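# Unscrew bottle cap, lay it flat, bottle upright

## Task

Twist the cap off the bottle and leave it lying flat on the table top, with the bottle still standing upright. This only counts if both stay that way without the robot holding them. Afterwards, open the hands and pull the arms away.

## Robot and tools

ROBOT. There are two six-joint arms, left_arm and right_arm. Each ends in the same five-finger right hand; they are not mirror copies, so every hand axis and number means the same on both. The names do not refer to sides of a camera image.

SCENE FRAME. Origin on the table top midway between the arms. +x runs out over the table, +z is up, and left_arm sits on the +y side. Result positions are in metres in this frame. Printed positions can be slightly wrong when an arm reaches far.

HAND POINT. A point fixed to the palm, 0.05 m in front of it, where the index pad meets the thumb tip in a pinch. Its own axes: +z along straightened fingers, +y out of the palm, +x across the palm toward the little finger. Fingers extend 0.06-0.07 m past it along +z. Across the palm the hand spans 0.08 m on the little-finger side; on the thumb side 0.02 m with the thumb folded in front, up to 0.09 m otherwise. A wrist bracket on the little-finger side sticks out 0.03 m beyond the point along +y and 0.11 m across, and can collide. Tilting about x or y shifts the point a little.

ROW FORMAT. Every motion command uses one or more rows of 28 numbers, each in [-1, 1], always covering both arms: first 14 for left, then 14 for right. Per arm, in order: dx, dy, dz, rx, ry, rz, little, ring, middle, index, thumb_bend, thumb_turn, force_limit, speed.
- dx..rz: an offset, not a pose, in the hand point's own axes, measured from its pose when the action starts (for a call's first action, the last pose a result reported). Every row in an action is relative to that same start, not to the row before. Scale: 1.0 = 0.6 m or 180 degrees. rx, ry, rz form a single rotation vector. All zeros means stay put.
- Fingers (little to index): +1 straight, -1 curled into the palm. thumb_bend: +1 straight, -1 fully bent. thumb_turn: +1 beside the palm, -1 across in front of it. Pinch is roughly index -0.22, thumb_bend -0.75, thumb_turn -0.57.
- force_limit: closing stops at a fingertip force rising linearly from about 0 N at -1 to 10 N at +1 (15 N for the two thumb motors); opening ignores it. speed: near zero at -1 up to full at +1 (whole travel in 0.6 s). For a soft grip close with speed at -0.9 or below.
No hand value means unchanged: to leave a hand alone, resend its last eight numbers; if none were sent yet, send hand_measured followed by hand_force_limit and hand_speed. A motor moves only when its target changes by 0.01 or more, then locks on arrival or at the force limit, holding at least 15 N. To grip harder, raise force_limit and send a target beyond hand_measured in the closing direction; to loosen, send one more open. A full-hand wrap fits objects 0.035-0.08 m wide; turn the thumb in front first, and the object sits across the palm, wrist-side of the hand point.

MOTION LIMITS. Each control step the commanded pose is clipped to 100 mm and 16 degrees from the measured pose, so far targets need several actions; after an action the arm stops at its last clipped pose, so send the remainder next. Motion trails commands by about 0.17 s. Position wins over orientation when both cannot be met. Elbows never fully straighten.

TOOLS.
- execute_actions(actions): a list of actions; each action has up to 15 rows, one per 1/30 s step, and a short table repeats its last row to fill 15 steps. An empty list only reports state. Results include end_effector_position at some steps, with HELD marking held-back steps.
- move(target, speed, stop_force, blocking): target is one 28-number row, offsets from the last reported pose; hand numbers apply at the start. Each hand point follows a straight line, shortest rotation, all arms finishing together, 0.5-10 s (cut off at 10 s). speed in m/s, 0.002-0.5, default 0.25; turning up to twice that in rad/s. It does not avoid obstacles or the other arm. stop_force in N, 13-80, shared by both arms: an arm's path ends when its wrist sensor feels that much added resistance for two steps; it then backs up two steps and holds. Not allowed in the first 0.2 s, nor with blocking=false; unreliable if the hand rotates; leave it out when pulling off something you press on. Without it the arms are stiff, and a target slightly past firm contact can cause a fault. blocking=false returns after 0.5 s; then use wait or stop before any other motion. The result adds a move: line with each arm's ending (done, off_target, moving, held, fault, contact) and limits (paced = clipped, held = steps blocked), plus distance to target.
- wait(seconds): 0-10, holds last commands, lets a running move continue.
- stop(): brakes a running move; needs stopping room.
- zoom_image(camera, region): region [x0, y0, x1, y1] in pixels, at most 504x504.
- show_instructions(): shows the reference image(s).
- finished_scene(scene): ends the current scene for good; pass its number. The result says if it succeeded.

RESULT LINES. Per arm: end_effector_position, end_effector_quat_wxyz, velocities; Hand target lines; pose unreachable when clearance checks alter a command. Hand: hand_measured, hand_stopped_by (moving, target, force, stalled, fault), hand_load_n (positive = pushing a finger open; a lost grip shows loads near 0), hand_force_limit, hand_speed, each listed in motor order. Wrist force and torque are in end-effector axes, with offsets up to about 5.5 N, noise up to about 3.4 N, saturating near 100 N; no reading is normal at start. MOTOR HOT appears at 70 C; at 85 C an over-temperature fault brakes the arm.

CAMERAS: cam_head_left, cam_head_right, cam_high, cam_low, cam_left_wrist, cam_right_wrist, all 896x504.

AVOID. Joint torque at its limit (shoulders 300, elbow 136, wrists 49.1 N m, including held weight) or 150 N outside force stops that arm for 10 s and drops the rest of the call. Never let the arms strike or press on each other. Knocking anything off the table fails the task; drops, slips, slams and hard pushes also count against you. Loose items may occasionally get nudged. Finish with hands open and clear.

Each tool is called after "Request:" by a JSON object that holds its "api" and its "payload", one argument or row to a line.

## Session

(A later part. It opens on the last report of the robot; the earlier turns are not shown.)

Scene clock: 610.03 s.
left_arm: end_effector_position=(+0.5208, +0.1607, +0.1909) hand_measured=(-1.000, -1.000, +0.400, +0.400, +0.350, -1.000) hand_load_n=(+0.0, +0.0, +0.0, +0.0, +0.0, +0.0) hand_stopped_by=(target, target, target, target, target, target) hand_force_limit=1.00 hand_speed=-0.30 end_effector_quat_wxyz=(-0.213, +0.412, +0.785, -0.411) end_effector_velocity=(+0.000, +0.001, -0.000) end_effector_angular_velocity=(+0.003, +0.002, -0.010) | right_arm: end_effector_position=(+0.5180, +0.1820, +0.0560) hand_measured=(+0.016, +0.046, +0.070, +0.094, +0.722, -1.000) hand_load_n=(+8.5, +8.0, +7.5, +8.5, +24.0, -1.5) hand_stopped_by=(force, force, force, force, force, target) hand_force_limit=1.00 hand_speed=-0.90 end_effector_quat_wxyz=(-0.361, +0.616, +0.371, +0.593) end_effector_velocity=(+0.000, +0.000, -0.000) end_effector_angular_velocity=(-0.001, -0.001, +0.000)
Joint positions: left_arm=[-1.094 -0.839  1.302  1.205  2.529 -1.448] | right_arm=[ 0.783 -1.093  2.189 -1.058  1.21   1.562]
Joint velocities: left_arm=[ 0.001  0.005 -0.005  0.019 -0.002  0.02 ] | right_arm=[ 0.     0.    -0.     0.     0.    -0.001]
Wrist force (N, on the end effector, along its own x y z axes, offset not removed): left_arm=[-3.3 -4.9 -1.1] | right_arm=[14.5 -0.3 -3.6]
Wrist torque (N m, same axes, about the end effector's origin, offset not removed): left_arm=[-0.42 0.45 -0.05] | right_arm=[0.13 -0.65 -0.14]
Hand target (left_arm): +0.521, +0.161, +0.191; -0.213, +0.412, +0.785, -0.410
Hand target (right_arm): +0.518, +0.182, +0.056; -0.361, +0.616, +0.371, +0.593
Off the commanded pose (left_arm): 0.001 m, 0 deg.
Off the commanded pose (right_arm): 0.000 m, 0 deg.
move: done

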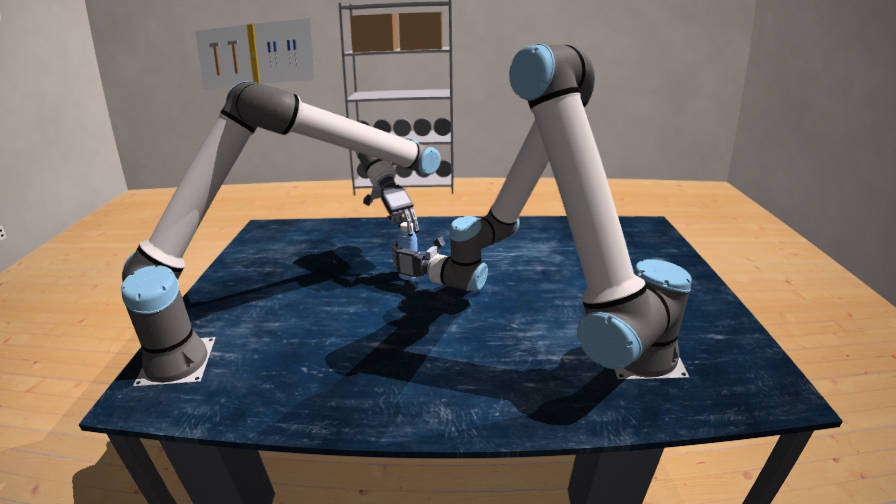

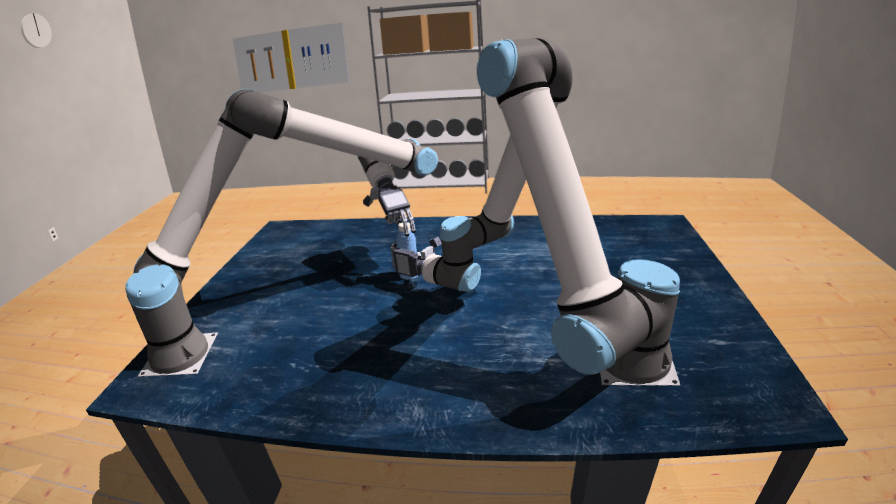

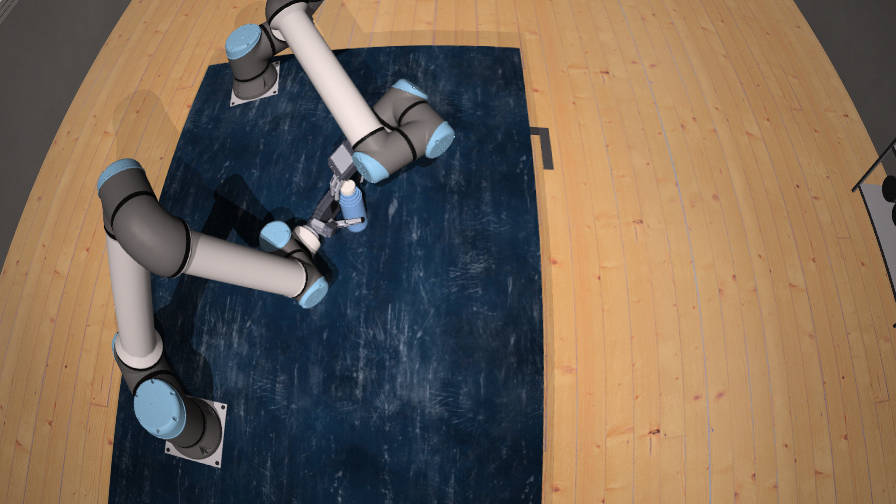

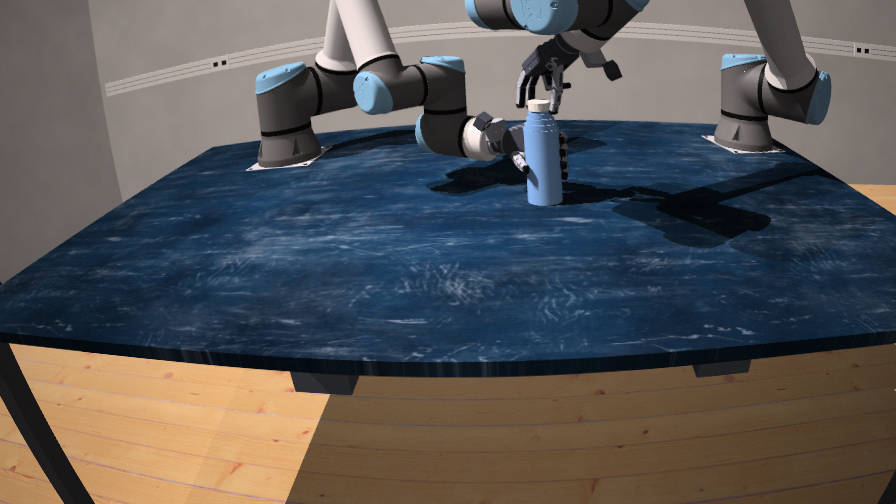

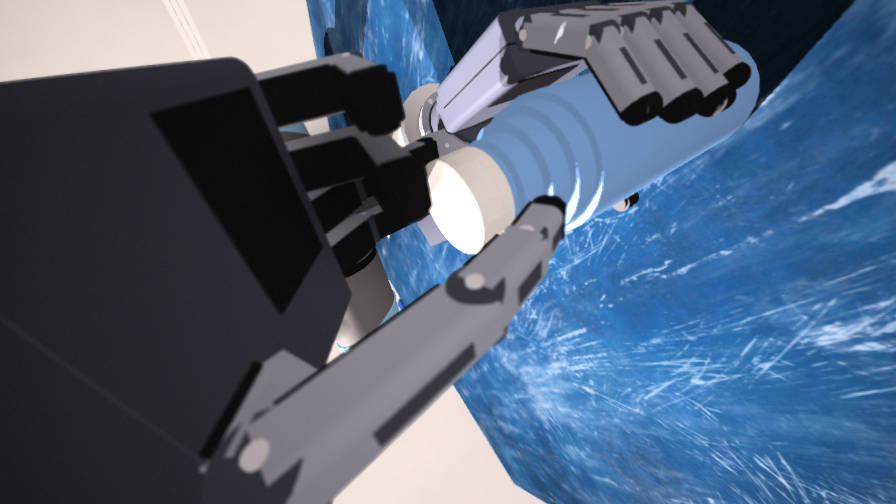

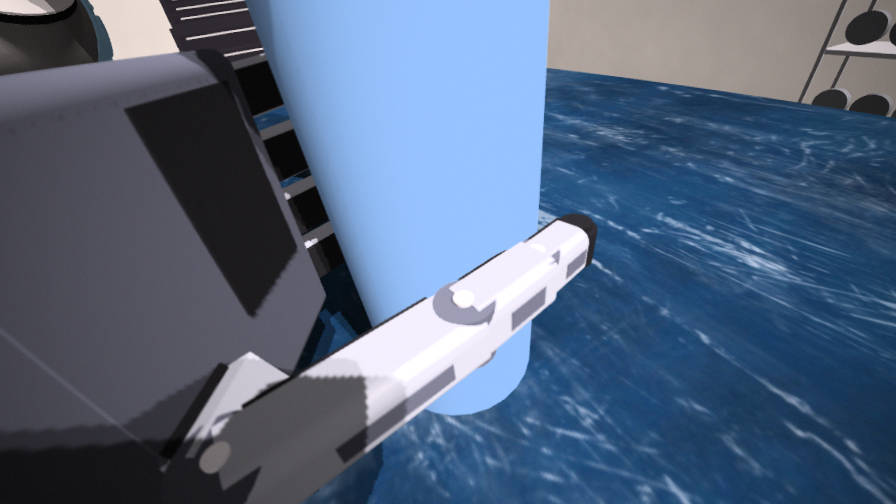

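Request:
{"api": "execute_actions", "payload": {
  "actions": [
    [[0,-0.0025,-0.0007,0,0,0,-1,-1,0.25,0.25,0.1,-1,-0.4,-0.6, 0,0,0,0,0,0,-0.95,-0.95,-0.95,-0.95,0.2,-1,1,-0.9]],
    [[0,0,0,0,0,0,-1,-1,-0.3,-0.3,-0.4,-1,-0.4,-0.6, 0,0,0,0,0,0,-0.95,-0.95,-0.95,-0.95,0.2,-1,1,-0.9]],
    [[0,0,0,0,0,0,-1,-1,-0.4,-0.4,-0.6,-1,1,-0.85, 0,0,0,0,0,0,-0.95,-0.95,-0.95,-0.95,0.2,-1,1,-0.9]],
    [[0,0,0,0,0,0,-1,-1,-0.4,-0.4,-0.6,-1,1,-0.85, 0,0,0,0,0,0,-0.95,-0.95,-0.95,-0.95,0.2,-1,1,-0.9]]
  ]
}}

Request:
{"api": "zoom_image", "payload": {
  "camera": "cam_low",
  "region": [480,90,610,220]
}}

Scene clock: 622.20 s.
left_arm: end_effector_position=(+0.5204, +0.1604, +0.1923) hand_measured=(-1.000, -1.000, +0.144, +0.132, -0.076, -1.000) hand_load_n=(+0.0, +0.0, +11.0, +10.5, +14.0, +0.5) hand_stopped_by=(target, target, force, force, force, target) hand_force_limit=1.00 hand_speed=-0.85 end_effector_quat_wxyz=(-0.213, +0.412, +0.785, -0.411) end_effector_velocity=(+0.000, +0.001, +0.000) end_effector_angular_velocity=(+0.000, +0.001, +0.001) | right_arm: end_effector_position=(+0.5180, +0.1820, +0.0560) hand_measured=(+0.016, +0.046, +0.070, +0.094, +0.722, -1.000) hand_load_n=(+9.5, +9.0, +8.0, +9.0, +23.5, -1.5) hand_stopped_by=(force, force, force, force, force, target) hand_force_limit=1.00 hand_speed=-0.90 end_effector_quat_wxyz=(-0.361, +0.616, +0.371, +0.593) end_effector_velocity=(+0.000, -0.000, -0.000) end_effector_angular_velocity=(-0.000, +0.000, -0.000)
Joint positions: left_arm=[-1.094 -0.84   1.301  1.206  2.529 -1.449] | right_arm=[ 0.783 -1.093  2.189 -1.058  1.21   1.562]
Joint velocities: left_arm=[ 0.001 -0.001  0.002 -0.     0.    -0.   ] | right_arm=[-0.     0.001 -0.     0.001  0.    -0.   ]
Wrist force (N, on the end effector, along its own x y z axes, offset not removed): left_arm=[1.8 -1.8 6.2] | right_arm=[11.5 -0.8 8.6]
Wrist torque (N m, same axes, about the end effector's origin, offset not removed): left_arm=[0.55 -0.49 0.19] | right_arm=[-0.55 -2.09 0.33]
Hand target (left_arm): +0.520, +0.160, +0.192; -0.213, +0.412, +0.785, -0.411
Hand target (right_arm): +0.518, +0.182, +0.056; -0.361, +0.616, +0.371, +0.593
Off the commanded pose (left_arm): 0.000 m, 0 deg.
Off the commanded pose (right_arm): 0.000 m, 0 deg.
Step readings (end_effector_position; steps 1 to 15: 1st action; 16 to 30: 2nd action; 31 to 45: 3rd action; 46 to 60: 4th action):
0: left_arm (+0.5208, +0.1608, +0.1908) | right_arm (+0.5180, +0.1820, +0.0560)
1: left_arm (+0.5208, +0.1608, +0.1908) | right_arm (+0.5180, +0.1820, +0.0560)
2: left_arm (+0.5208, +0.1608, +0.1910) | right_arm (+0.5180, +0.1820, +0.0560)
4: left_arm (+0.5208, +0.1608, +0.1915) | right_arm (+0.5180, +0.1820, +0.0560)
8: left_arm (+0.5206, +0.1607, +0.1920) | right_arm (+0.5180, +0.1820, +0.0560)
15: left_arm (+0.5205, +0.1605, +0.1923) | right_arm (+0.5180, +0.1820, +0.0560)
16: left_arm (+0.5205, +0.1605, +0.1923) | right_arm (+0.5180, +0.1820, +0.0560)
17: left_arm (+0.5205, +0.1605, +0.1923) | right_arm (+0.5180, +0.1820, +0.0560)
19: left_arm (+0.5205, +0.1605, +0.1923) | right_arm (+0.5180, +0.1820, +0.0560)
23: left_arm (+0.5204, +0.1604, +0.1923) | right_arm (+0.5180, +0.1820, +0.0560)
30: left_arm (+0.5204, +0.1604, +0.1923) | right_arm (+0.5180, +0.1820, +0.0560)
31: left_arm (+0.5204, +0.1604, +0.1923) | right_arm (+0.5180, +0.1820, +0.0560)
32: left_arm (+0.5204, +0.1604, +0.1923) | right_arm (+0.5180, +0.1820, +0.0560)
34: left_arm (+0.5204, +0.1604, +0.1923) | right_arm (+0.5180, +0.1820, +0.0560)
38: left_arm (+0.5204, +0.1604, +0.1923) | right_arm (+0.5180, +0.1820, +0.0560)
45: left_arm (+0.5204, +0.1604, +0.1923) | right_arm (+0.5180, +0.1820, +0.0560)
46: left_arm (+0.5204, +0.1604, +0.1923) | right_arm (+0.5180, +0.1820, +0.0560)
47: left_arm (+0.5204, +0.1604, +0.1923) | right_arm (+0.5180, +0.1820, +0.0560)
49: left_arm (+0.5204, +0.1604, +0.1923) | right_arm (+0.5180, +0.1820, +0.0560)
53: left_arm (+0.5204, +0.1604, +0.1923) | right_arm (+0.5180, +0.1820, +0.0560)
60: end_effector_position above

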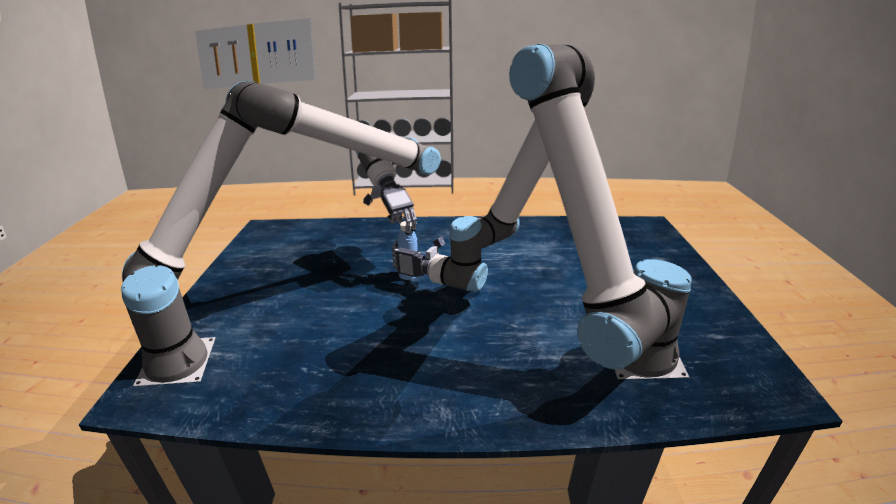

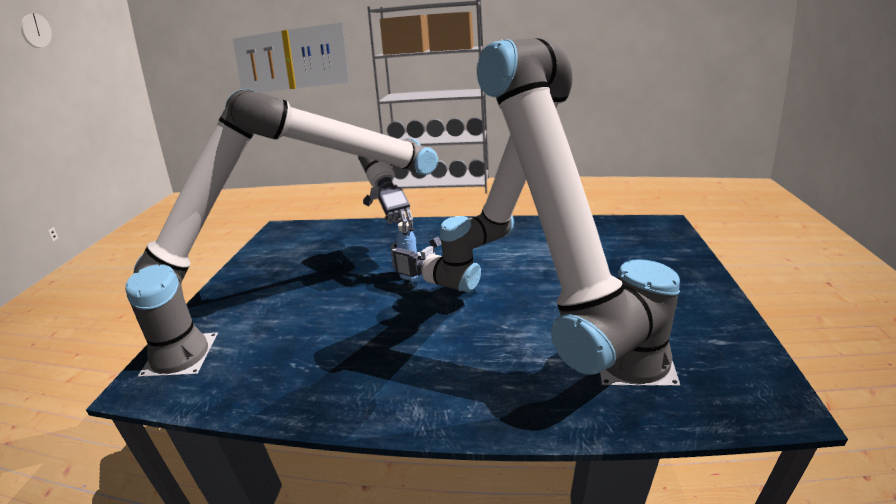

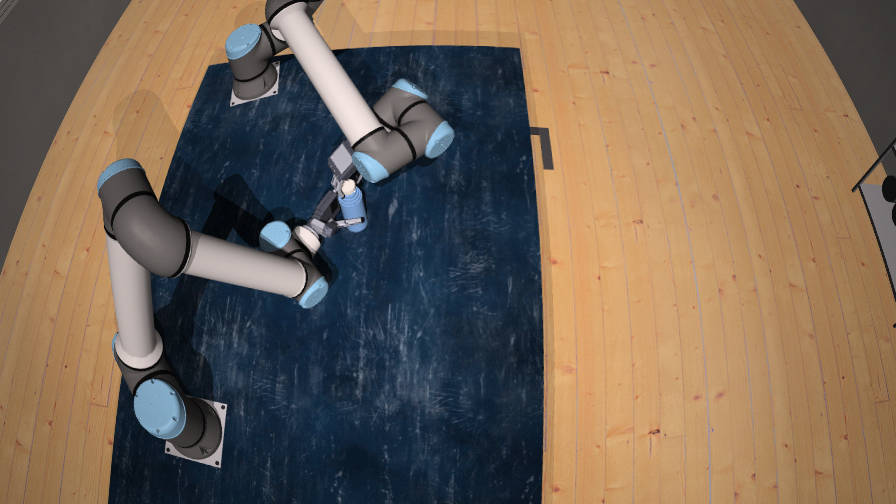

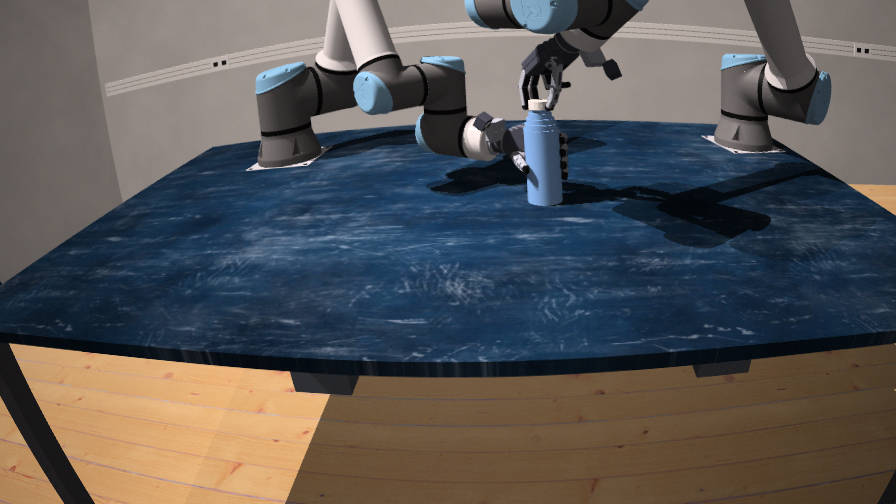

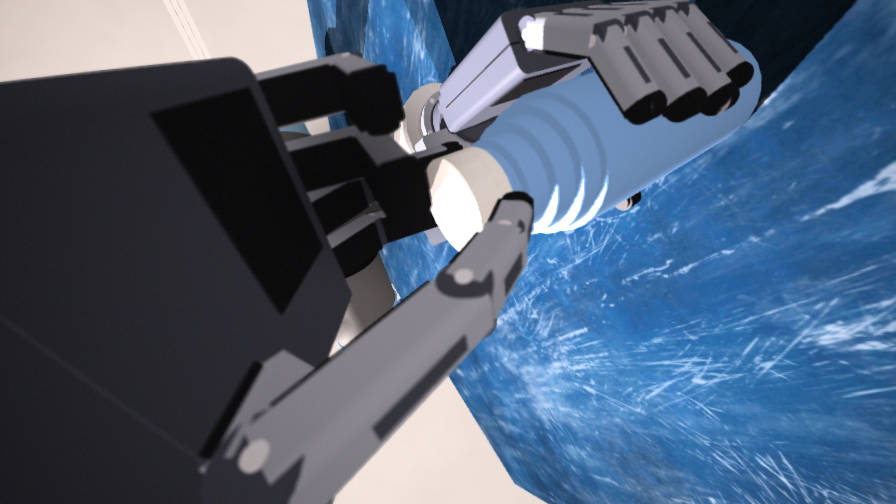

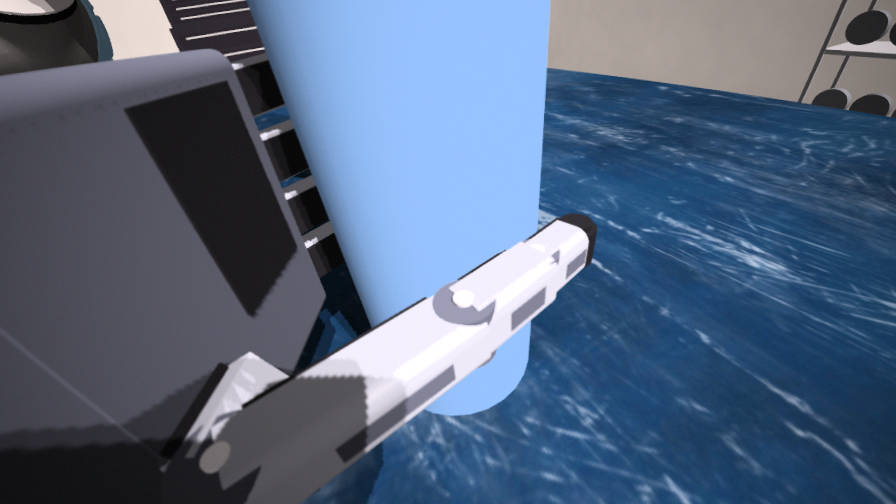

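Region (480, 90, 610, 220) of cam_low's 896x504 image, scaled by 3.877, with more detail than that image has.

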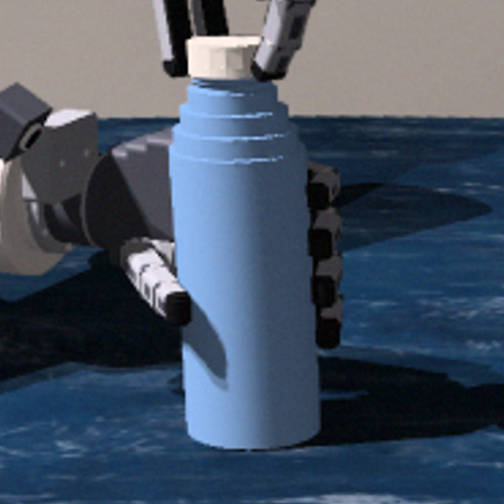

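Request:
{"api": "execute_actions", "payload": {
  "actions": []
}}

Scene clock: 645.33 s.
left_arm: end_effector_position=(+0.5204, +0.1604, +0.1923) hand_measured=(-1.000, -1.000, +0.144, +0.132, -0.076, -1.000) hand_load_n=(+0.0, +0.0, +11.0, +10.5, +14.0, +0.5) hand_stopped_by=(target, target, force, force, force, target) hand_force_limit=1.00 hand_speed=-0.85 end_effector_quat_wxyz=(-0.213, +0.412, +0.785, -0.411) end_effector_velocity=(-0.001, -0.000, -0.001) end_effector_angular_velocity=(+0.001, +0.002, -0.001) | right_arm: end_effector_position=(+0.5180, +0.1820, +0.0560) hand_measured=(+0.016, +0.046, +0.070, +0.094, +0.722, -1.000) hand_load_n=(+9.5, +9.0, +8.0, +9.0, +23.5, -1.5) hand_stopped_by=(force, force, force, force, force, target) hand_force_limit=1.00 hand_speed=-0.90 end_effector_quat_wxyz=(-0.361, +0.616, +0.371, +0.593) end_effector_velocity=(+0.000, -0.000, -0.000) end_effector_angular_velocity=(+0.000, +0.001, -0.001)
Joint positions: left_arm=[-1.094 -0.84   1.301  1.206  2.529 -1.449] | right_arm=[ 0.783 -1.093  2.189 -1.058  1.21   1.562]
Joint velocities: left_arm=[-0.001  0.001  0.001  0.001  0.001  0.   ] | right_arm=[-0.     0.    -0.    -0.     0.001  0.001]
Wrist force (N, on the end effector, along its own x y z axes, offset not removed): left_arm=[0.4 -1.5 4.7] | right_arm=[6.6 3.0 0.7]
Wrist torque (N m, same axes, about the end effector's origin, offset not removed): left_arm=[0.70 -0.09 0.04] | right_arm=[0.38 -0.86 0.13]
Hand target (left_arm): +0.520, +0.160, +0.192; -0.213, +0.412, +0.785, -0.411
Hand target (right_arm): +0.518, +0.182, +0.056; -0.361, +0.616, +0.371, +0.593
Off the commanded pose (left_arm): 0.000 m, 0 deg.
Off the commanded pose (right_arm): 0.000 m, 0 deg.

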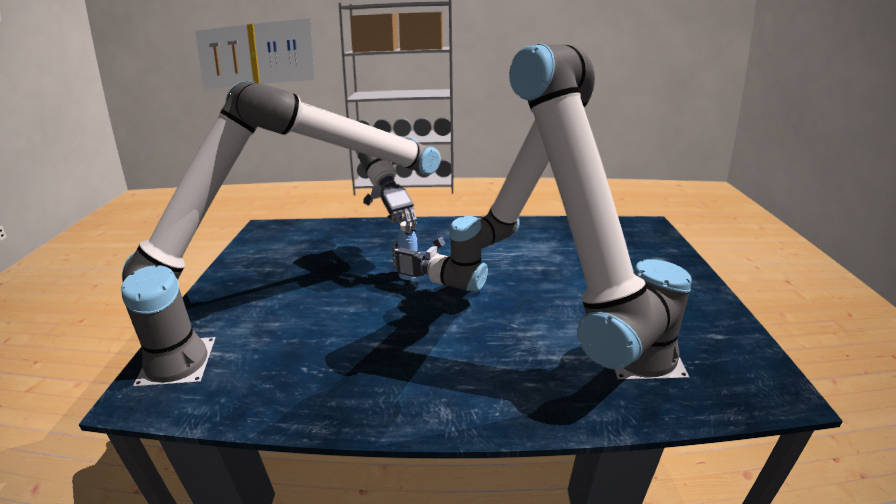

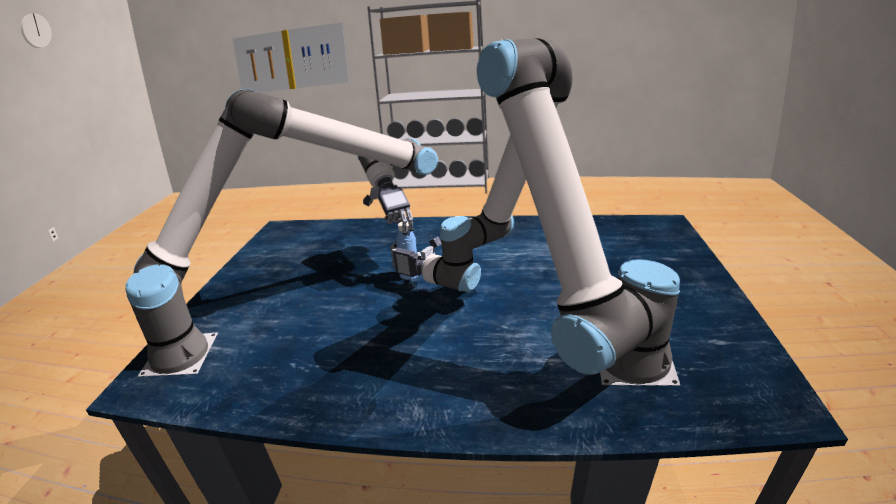

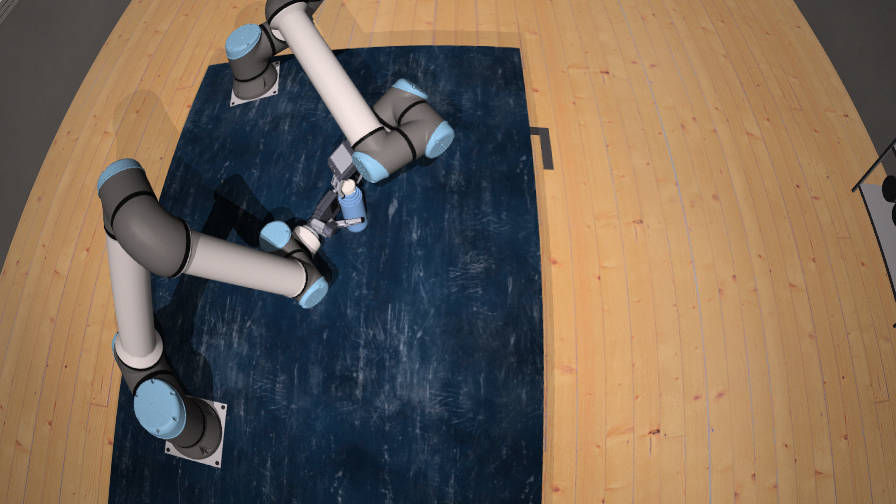

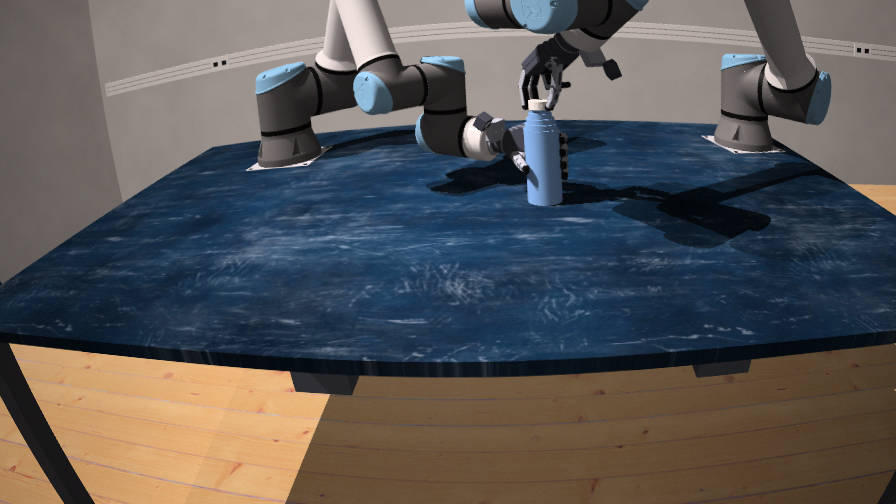

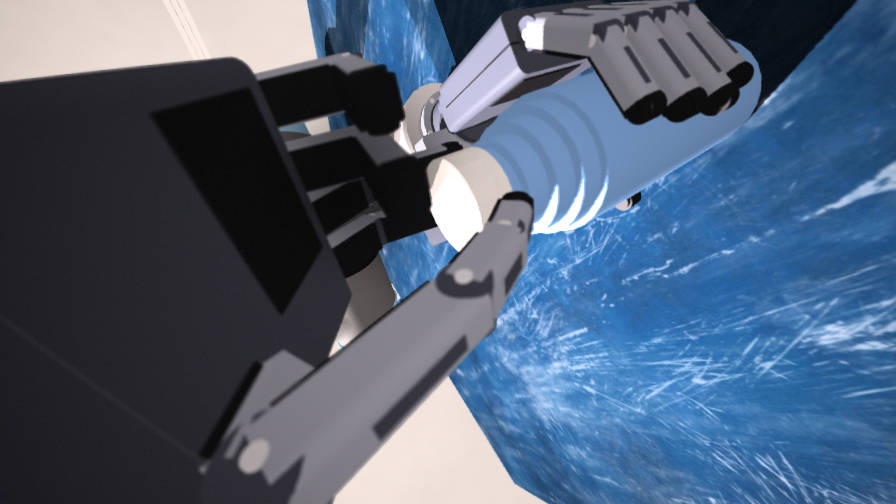

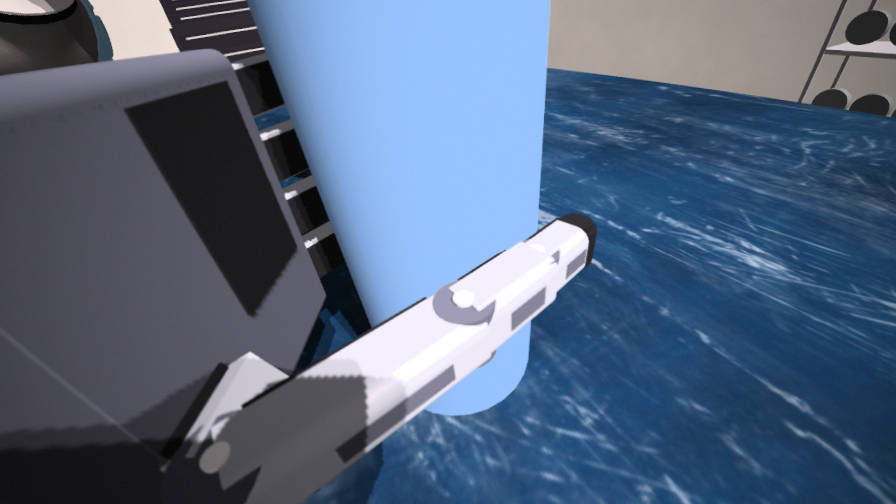

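Request:
{"api": "move", "payload": {
  "target": [0.0143,0.0002,-0.0076,0,-0.2733,-0.1913,-1,-1,-0.4,-0.4,-0.6,-1,1,-0.85, 0,0,0,0,0,0,-0.95,-0.95,-0.95,-0.95,0.2,-1,1,-0.9],
  "speed": 0.3
}}

Request:
{"api": "move", "payload": {
  "target": [0.0121,0.0037,-0.0085,0,-0.2733,-0.1913,-1,-1,-0.4,-0.4,-0.6,-1,1,-0.85, 0,0,0,0,0,0,-0.95,-0.95,-0.95,-0.95,0.2,-1,1,-0.9],
  "speed": 0.3
}}

Request:
{"api": "zoom_image", "payload": {
  "camera": "cam_low",
  "region": [470,60,620,190]
}}

Scene clock: 660.47 s.
left_arm: end_effector_position=(+0.5188, +0.1692, +0.1955) hand_measured=(-1.000, -1.000, +0.144, +0.132, -0.074, -1.000) hand_load_n=(+0.0, +0.0, +9.0, +8.5, +16.0, +1.5) hand_stopped_by=(target, target, force, force, force, target) hand_force_limit=1.00 hand_speed=-0.85 end_effector_quat_wxyz=(+0.019, -0.037, +0.885, -0.464) end_effector_velocity=(+0.000, -0.000, +0.001) end_effector_angular_velocity=(-0.002, -0.002, +0.013) | right_arm: end_effector_position=(+0.5180, +0.1820, +0.0560) hand_measured=(+0.016, +0.046, +0.070, +0.094, +0.722, -1.000) hand_load_n=(+5.5, +6.0, +7.0, +9.0, +22.0, -1.5) hand_stopped_by=(force, force, force, force, force, target) hand_force_limit=1.00 hand_speed=-0.90 end_effector_quat_wxyz=(-0.361, +0.616, +0.371, +0.593) end_effector_velocity=(+0.000, +0.000, -0.001) end_effector_angular_velocity=(-0.000, +0.000, -0.000)
Joint positions: left_arm=[-1.259 -1.255  1.749  0.156  1.92  -2.888] | right_arm=[ 0.783 -1.093  2.189 -1.058  1.21   1.562]
Joint velocities: left_arm=[-0.004 -0.004  0.003 -0.005 -0.013 -0.01 ] | right_arm=[ 0.     0.001 -0.    -0.     0.    -0.   ]
Wrist force (N, on the end effector, along its own x y z axes, offset not removed): left_arm=[0.6 0.5 2.4] | right_arm=[8.3 -6.5 -1.4]
Wrist torque (N m, same axes, about the end effector's origin, offset not removed): left_arm=[0.00 -0.56 0.36] | right_arm=[-0.90 -0.18 -0.45]
Hand target (left_arm): +0.519, +0.169, +0.196; +0.020, -0.038, +0.885, -0.464
Hand target (right_arm): +0.518, +0.182, +0.056; -0.361, +0.616, +0.371, +0.593
Off the commanded pose (left_arm): 0.001 m, 0 deg.
Off the commanded pose (right_arm): 0.000 m, 0 deg.
move: done

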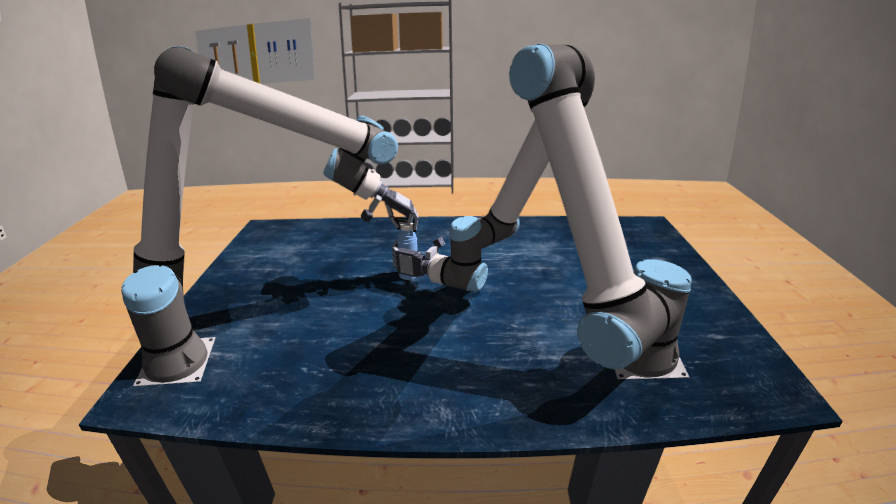

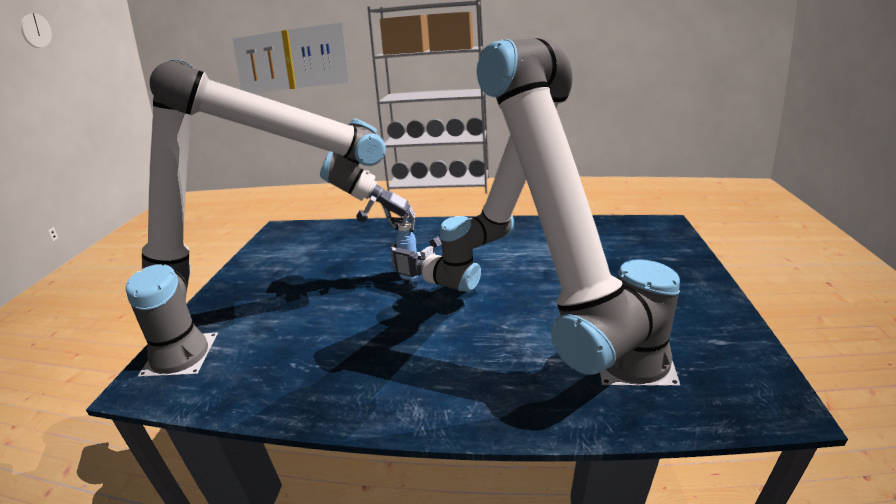

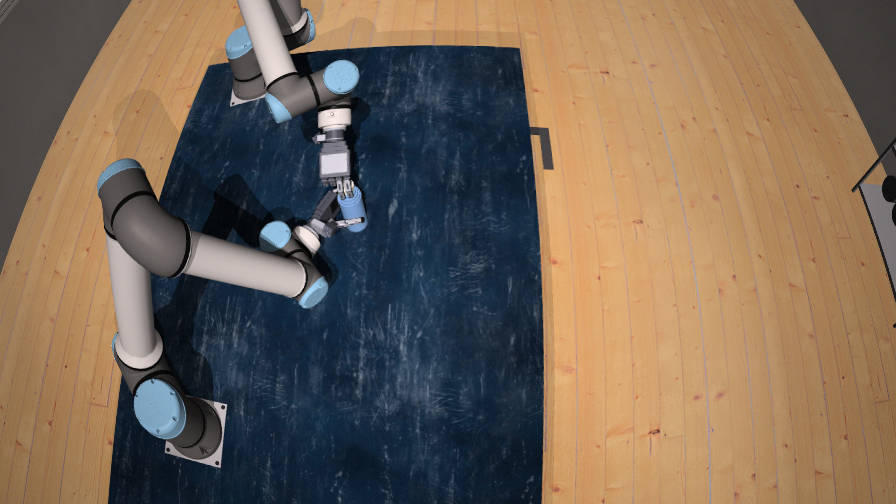

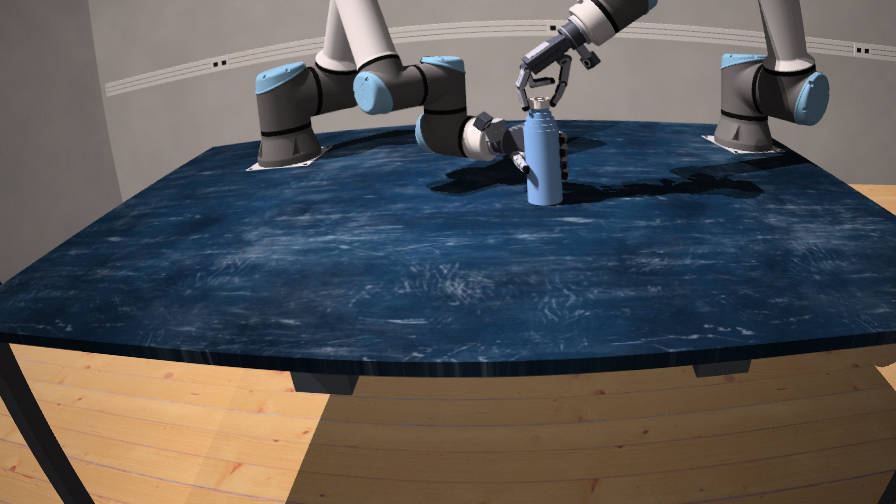

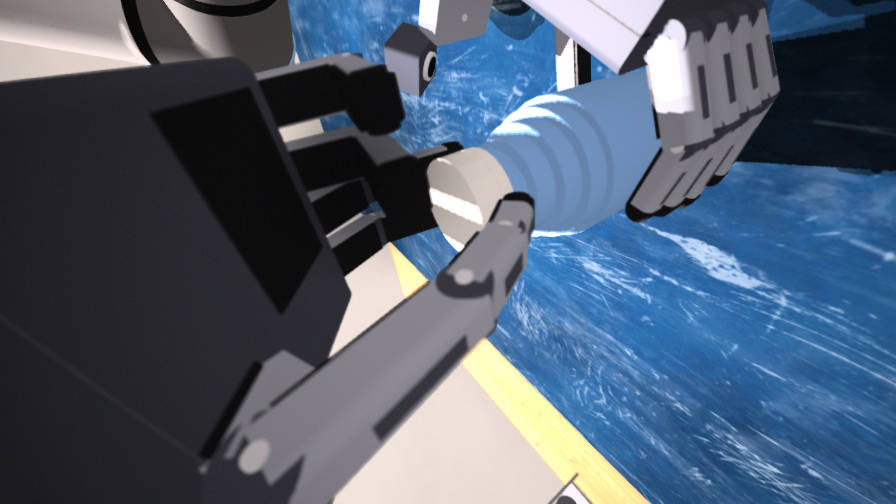

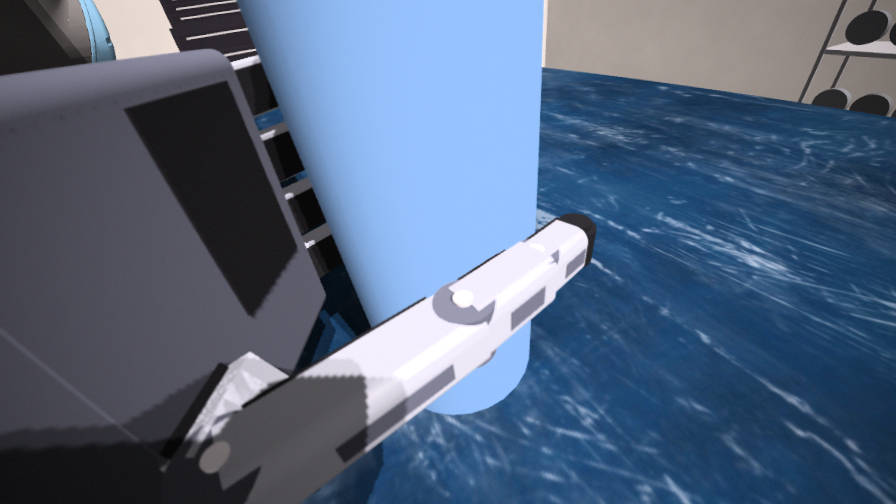

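Scene clock: 662.80 s.
left_arm: end_effector_position=(+0.5107, +0.1739, +0.1966) hand_measured=(-1.000, -1.000, +0.144, +0.132, -0.074, -1.000) hand_load_n=(+0.0, +0.0, +8.0, +8.0, +16.5, +2.0) hand_stopped_by=(target, target, force, force, force, target) hand_force_limit=1.00 hand_speed=-0.85 end_effector_quat_wxyz=(+0.246, -0.476, +0.747, -0.393) end_effector_velocity=(-0.000, +0.000, -0.000) end_effector_angular_velocity=(+0.004, +0.003, +0.013) | right_arm: end_effector_position=(+0.5180, +0.1820, +0.0560) hand_measured=(+0.016, +0.044, +0.070, +0.094, +0.722, -1.000) hand_load_n=(+0.0, +2.0, +7.0, +13.0, +19.5, +0.0) hand_stopped_by=(force, force, force, force, force, target) hand_force_limit=1.00 hand_speed=-0.90 end_effector_quat_wxyz=(-0.361, +0.616, +0.371, +0.593) end_effector_velocity=(+0.000, +0.000, -0.001) end_effector_angular_velocity=(+0.000, +0.001, +0.000)
Joint positions: left_arm=[-1.542 -1.197  1.693  0.342  0.874 -3.77 ] | right_arm=[ 0.783 -1.093  2.189 -1.058  1.21   1.562]
Joint velocities: left_arm=[-0.002  0.006 -0.006  0.016 -0.008 -0.015] | right_arm=[-0.     0.001 -0.001 -0.    -0.     0.001]
Wrist force (N, on the end effector, along its own x y z axes, offset not removed): left_arm=[-0.9 2.8 1.5] | right_arm=[6.3 1.8 -1.4]
Wrist torque (N m, same axes, about the end effector's origin, offset not removed): left_arm=[0.22 -0.30 0.31] | right_arm=[-0.21 0.00 0.17]
Hand target (left_arm): +0.511, +0.174, +0.197; +0.246, -0.477, +0.747, -0.393
Hand target (right_arm): +0.518, +0.182, +0.056; -0.361, +0.616, +0.371, +0.593
Off the commanded pose (left_arm): 0.000 m, 0 deg.
Off the commanded pose (right_arm): 0.000 m, 0 deg.
move: done

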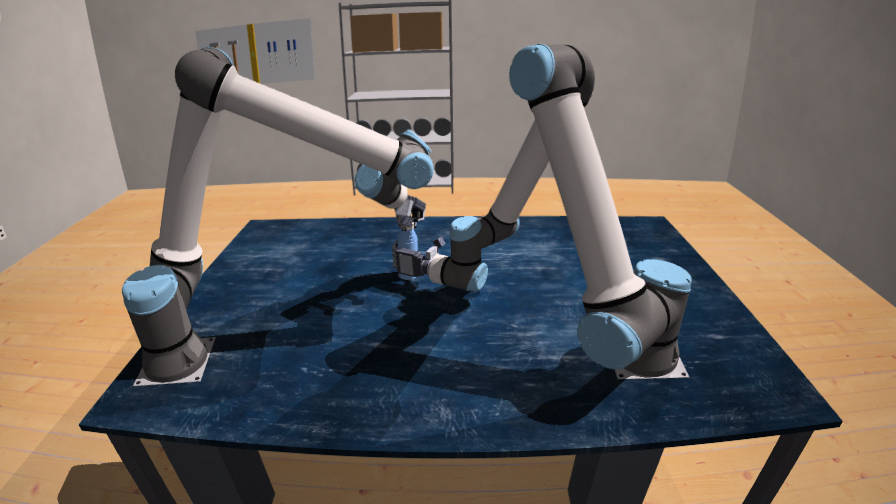

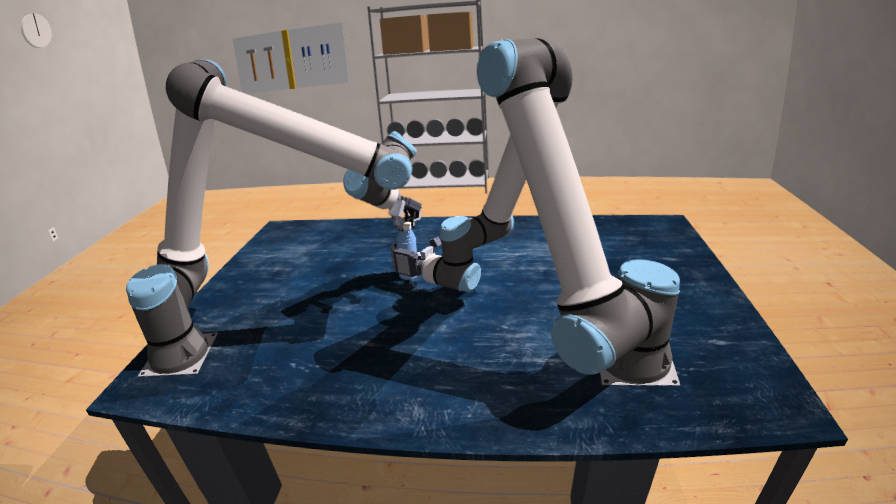

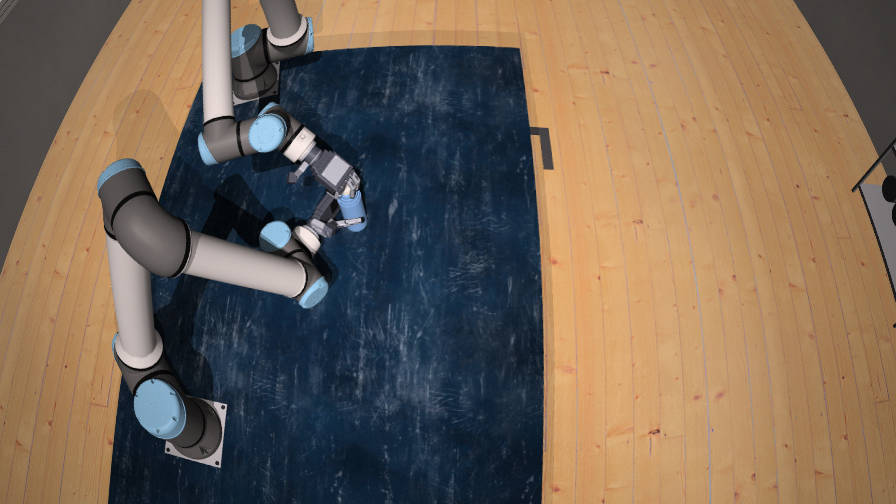

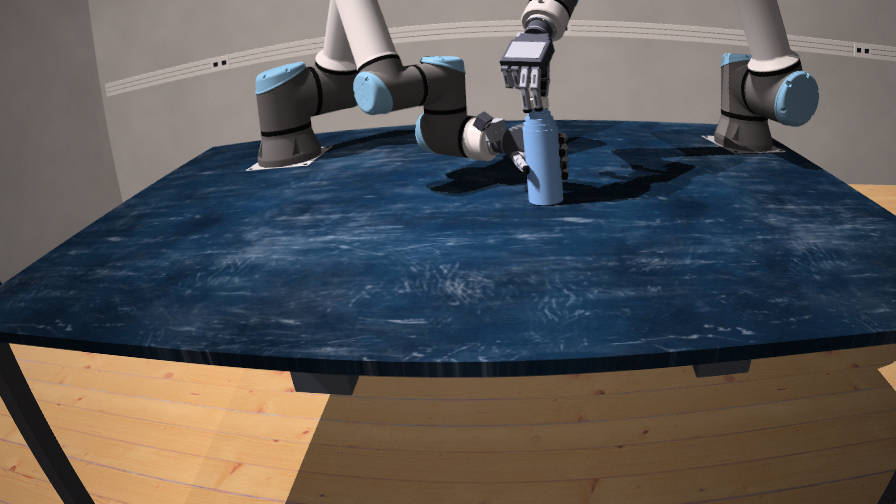

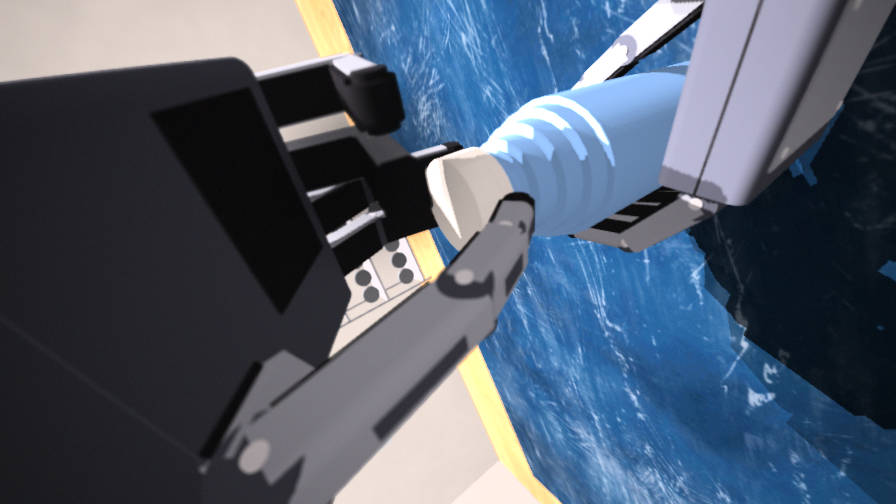

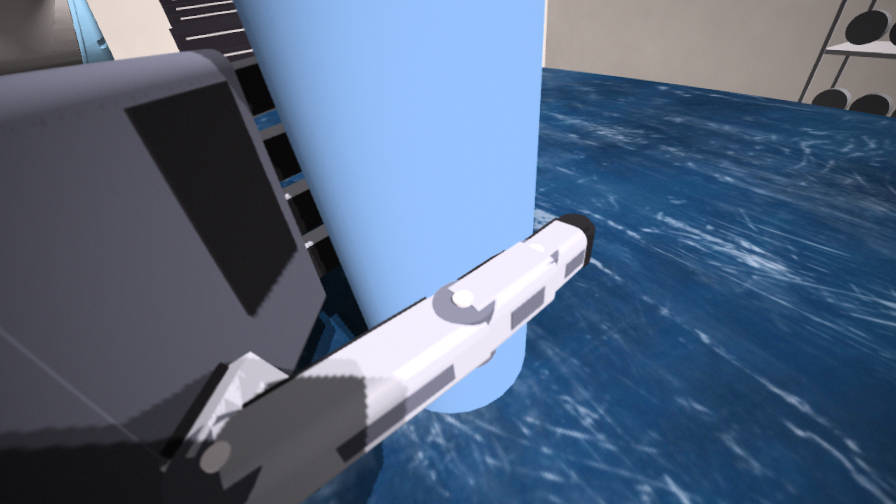

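Region (470, 60, 620, 190) of cam_low's 896x504 image, scaled by 3.360, with more detail than that image has; it fills the top 437 rows of this view, and the rest is white.

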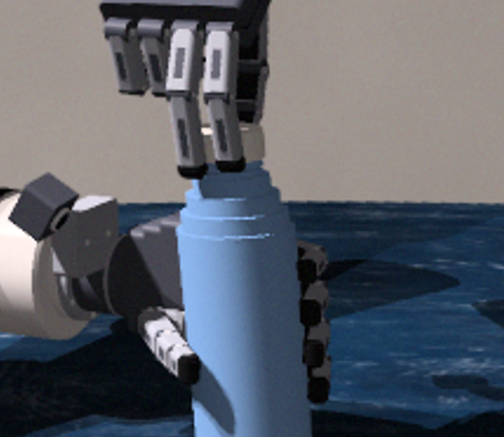

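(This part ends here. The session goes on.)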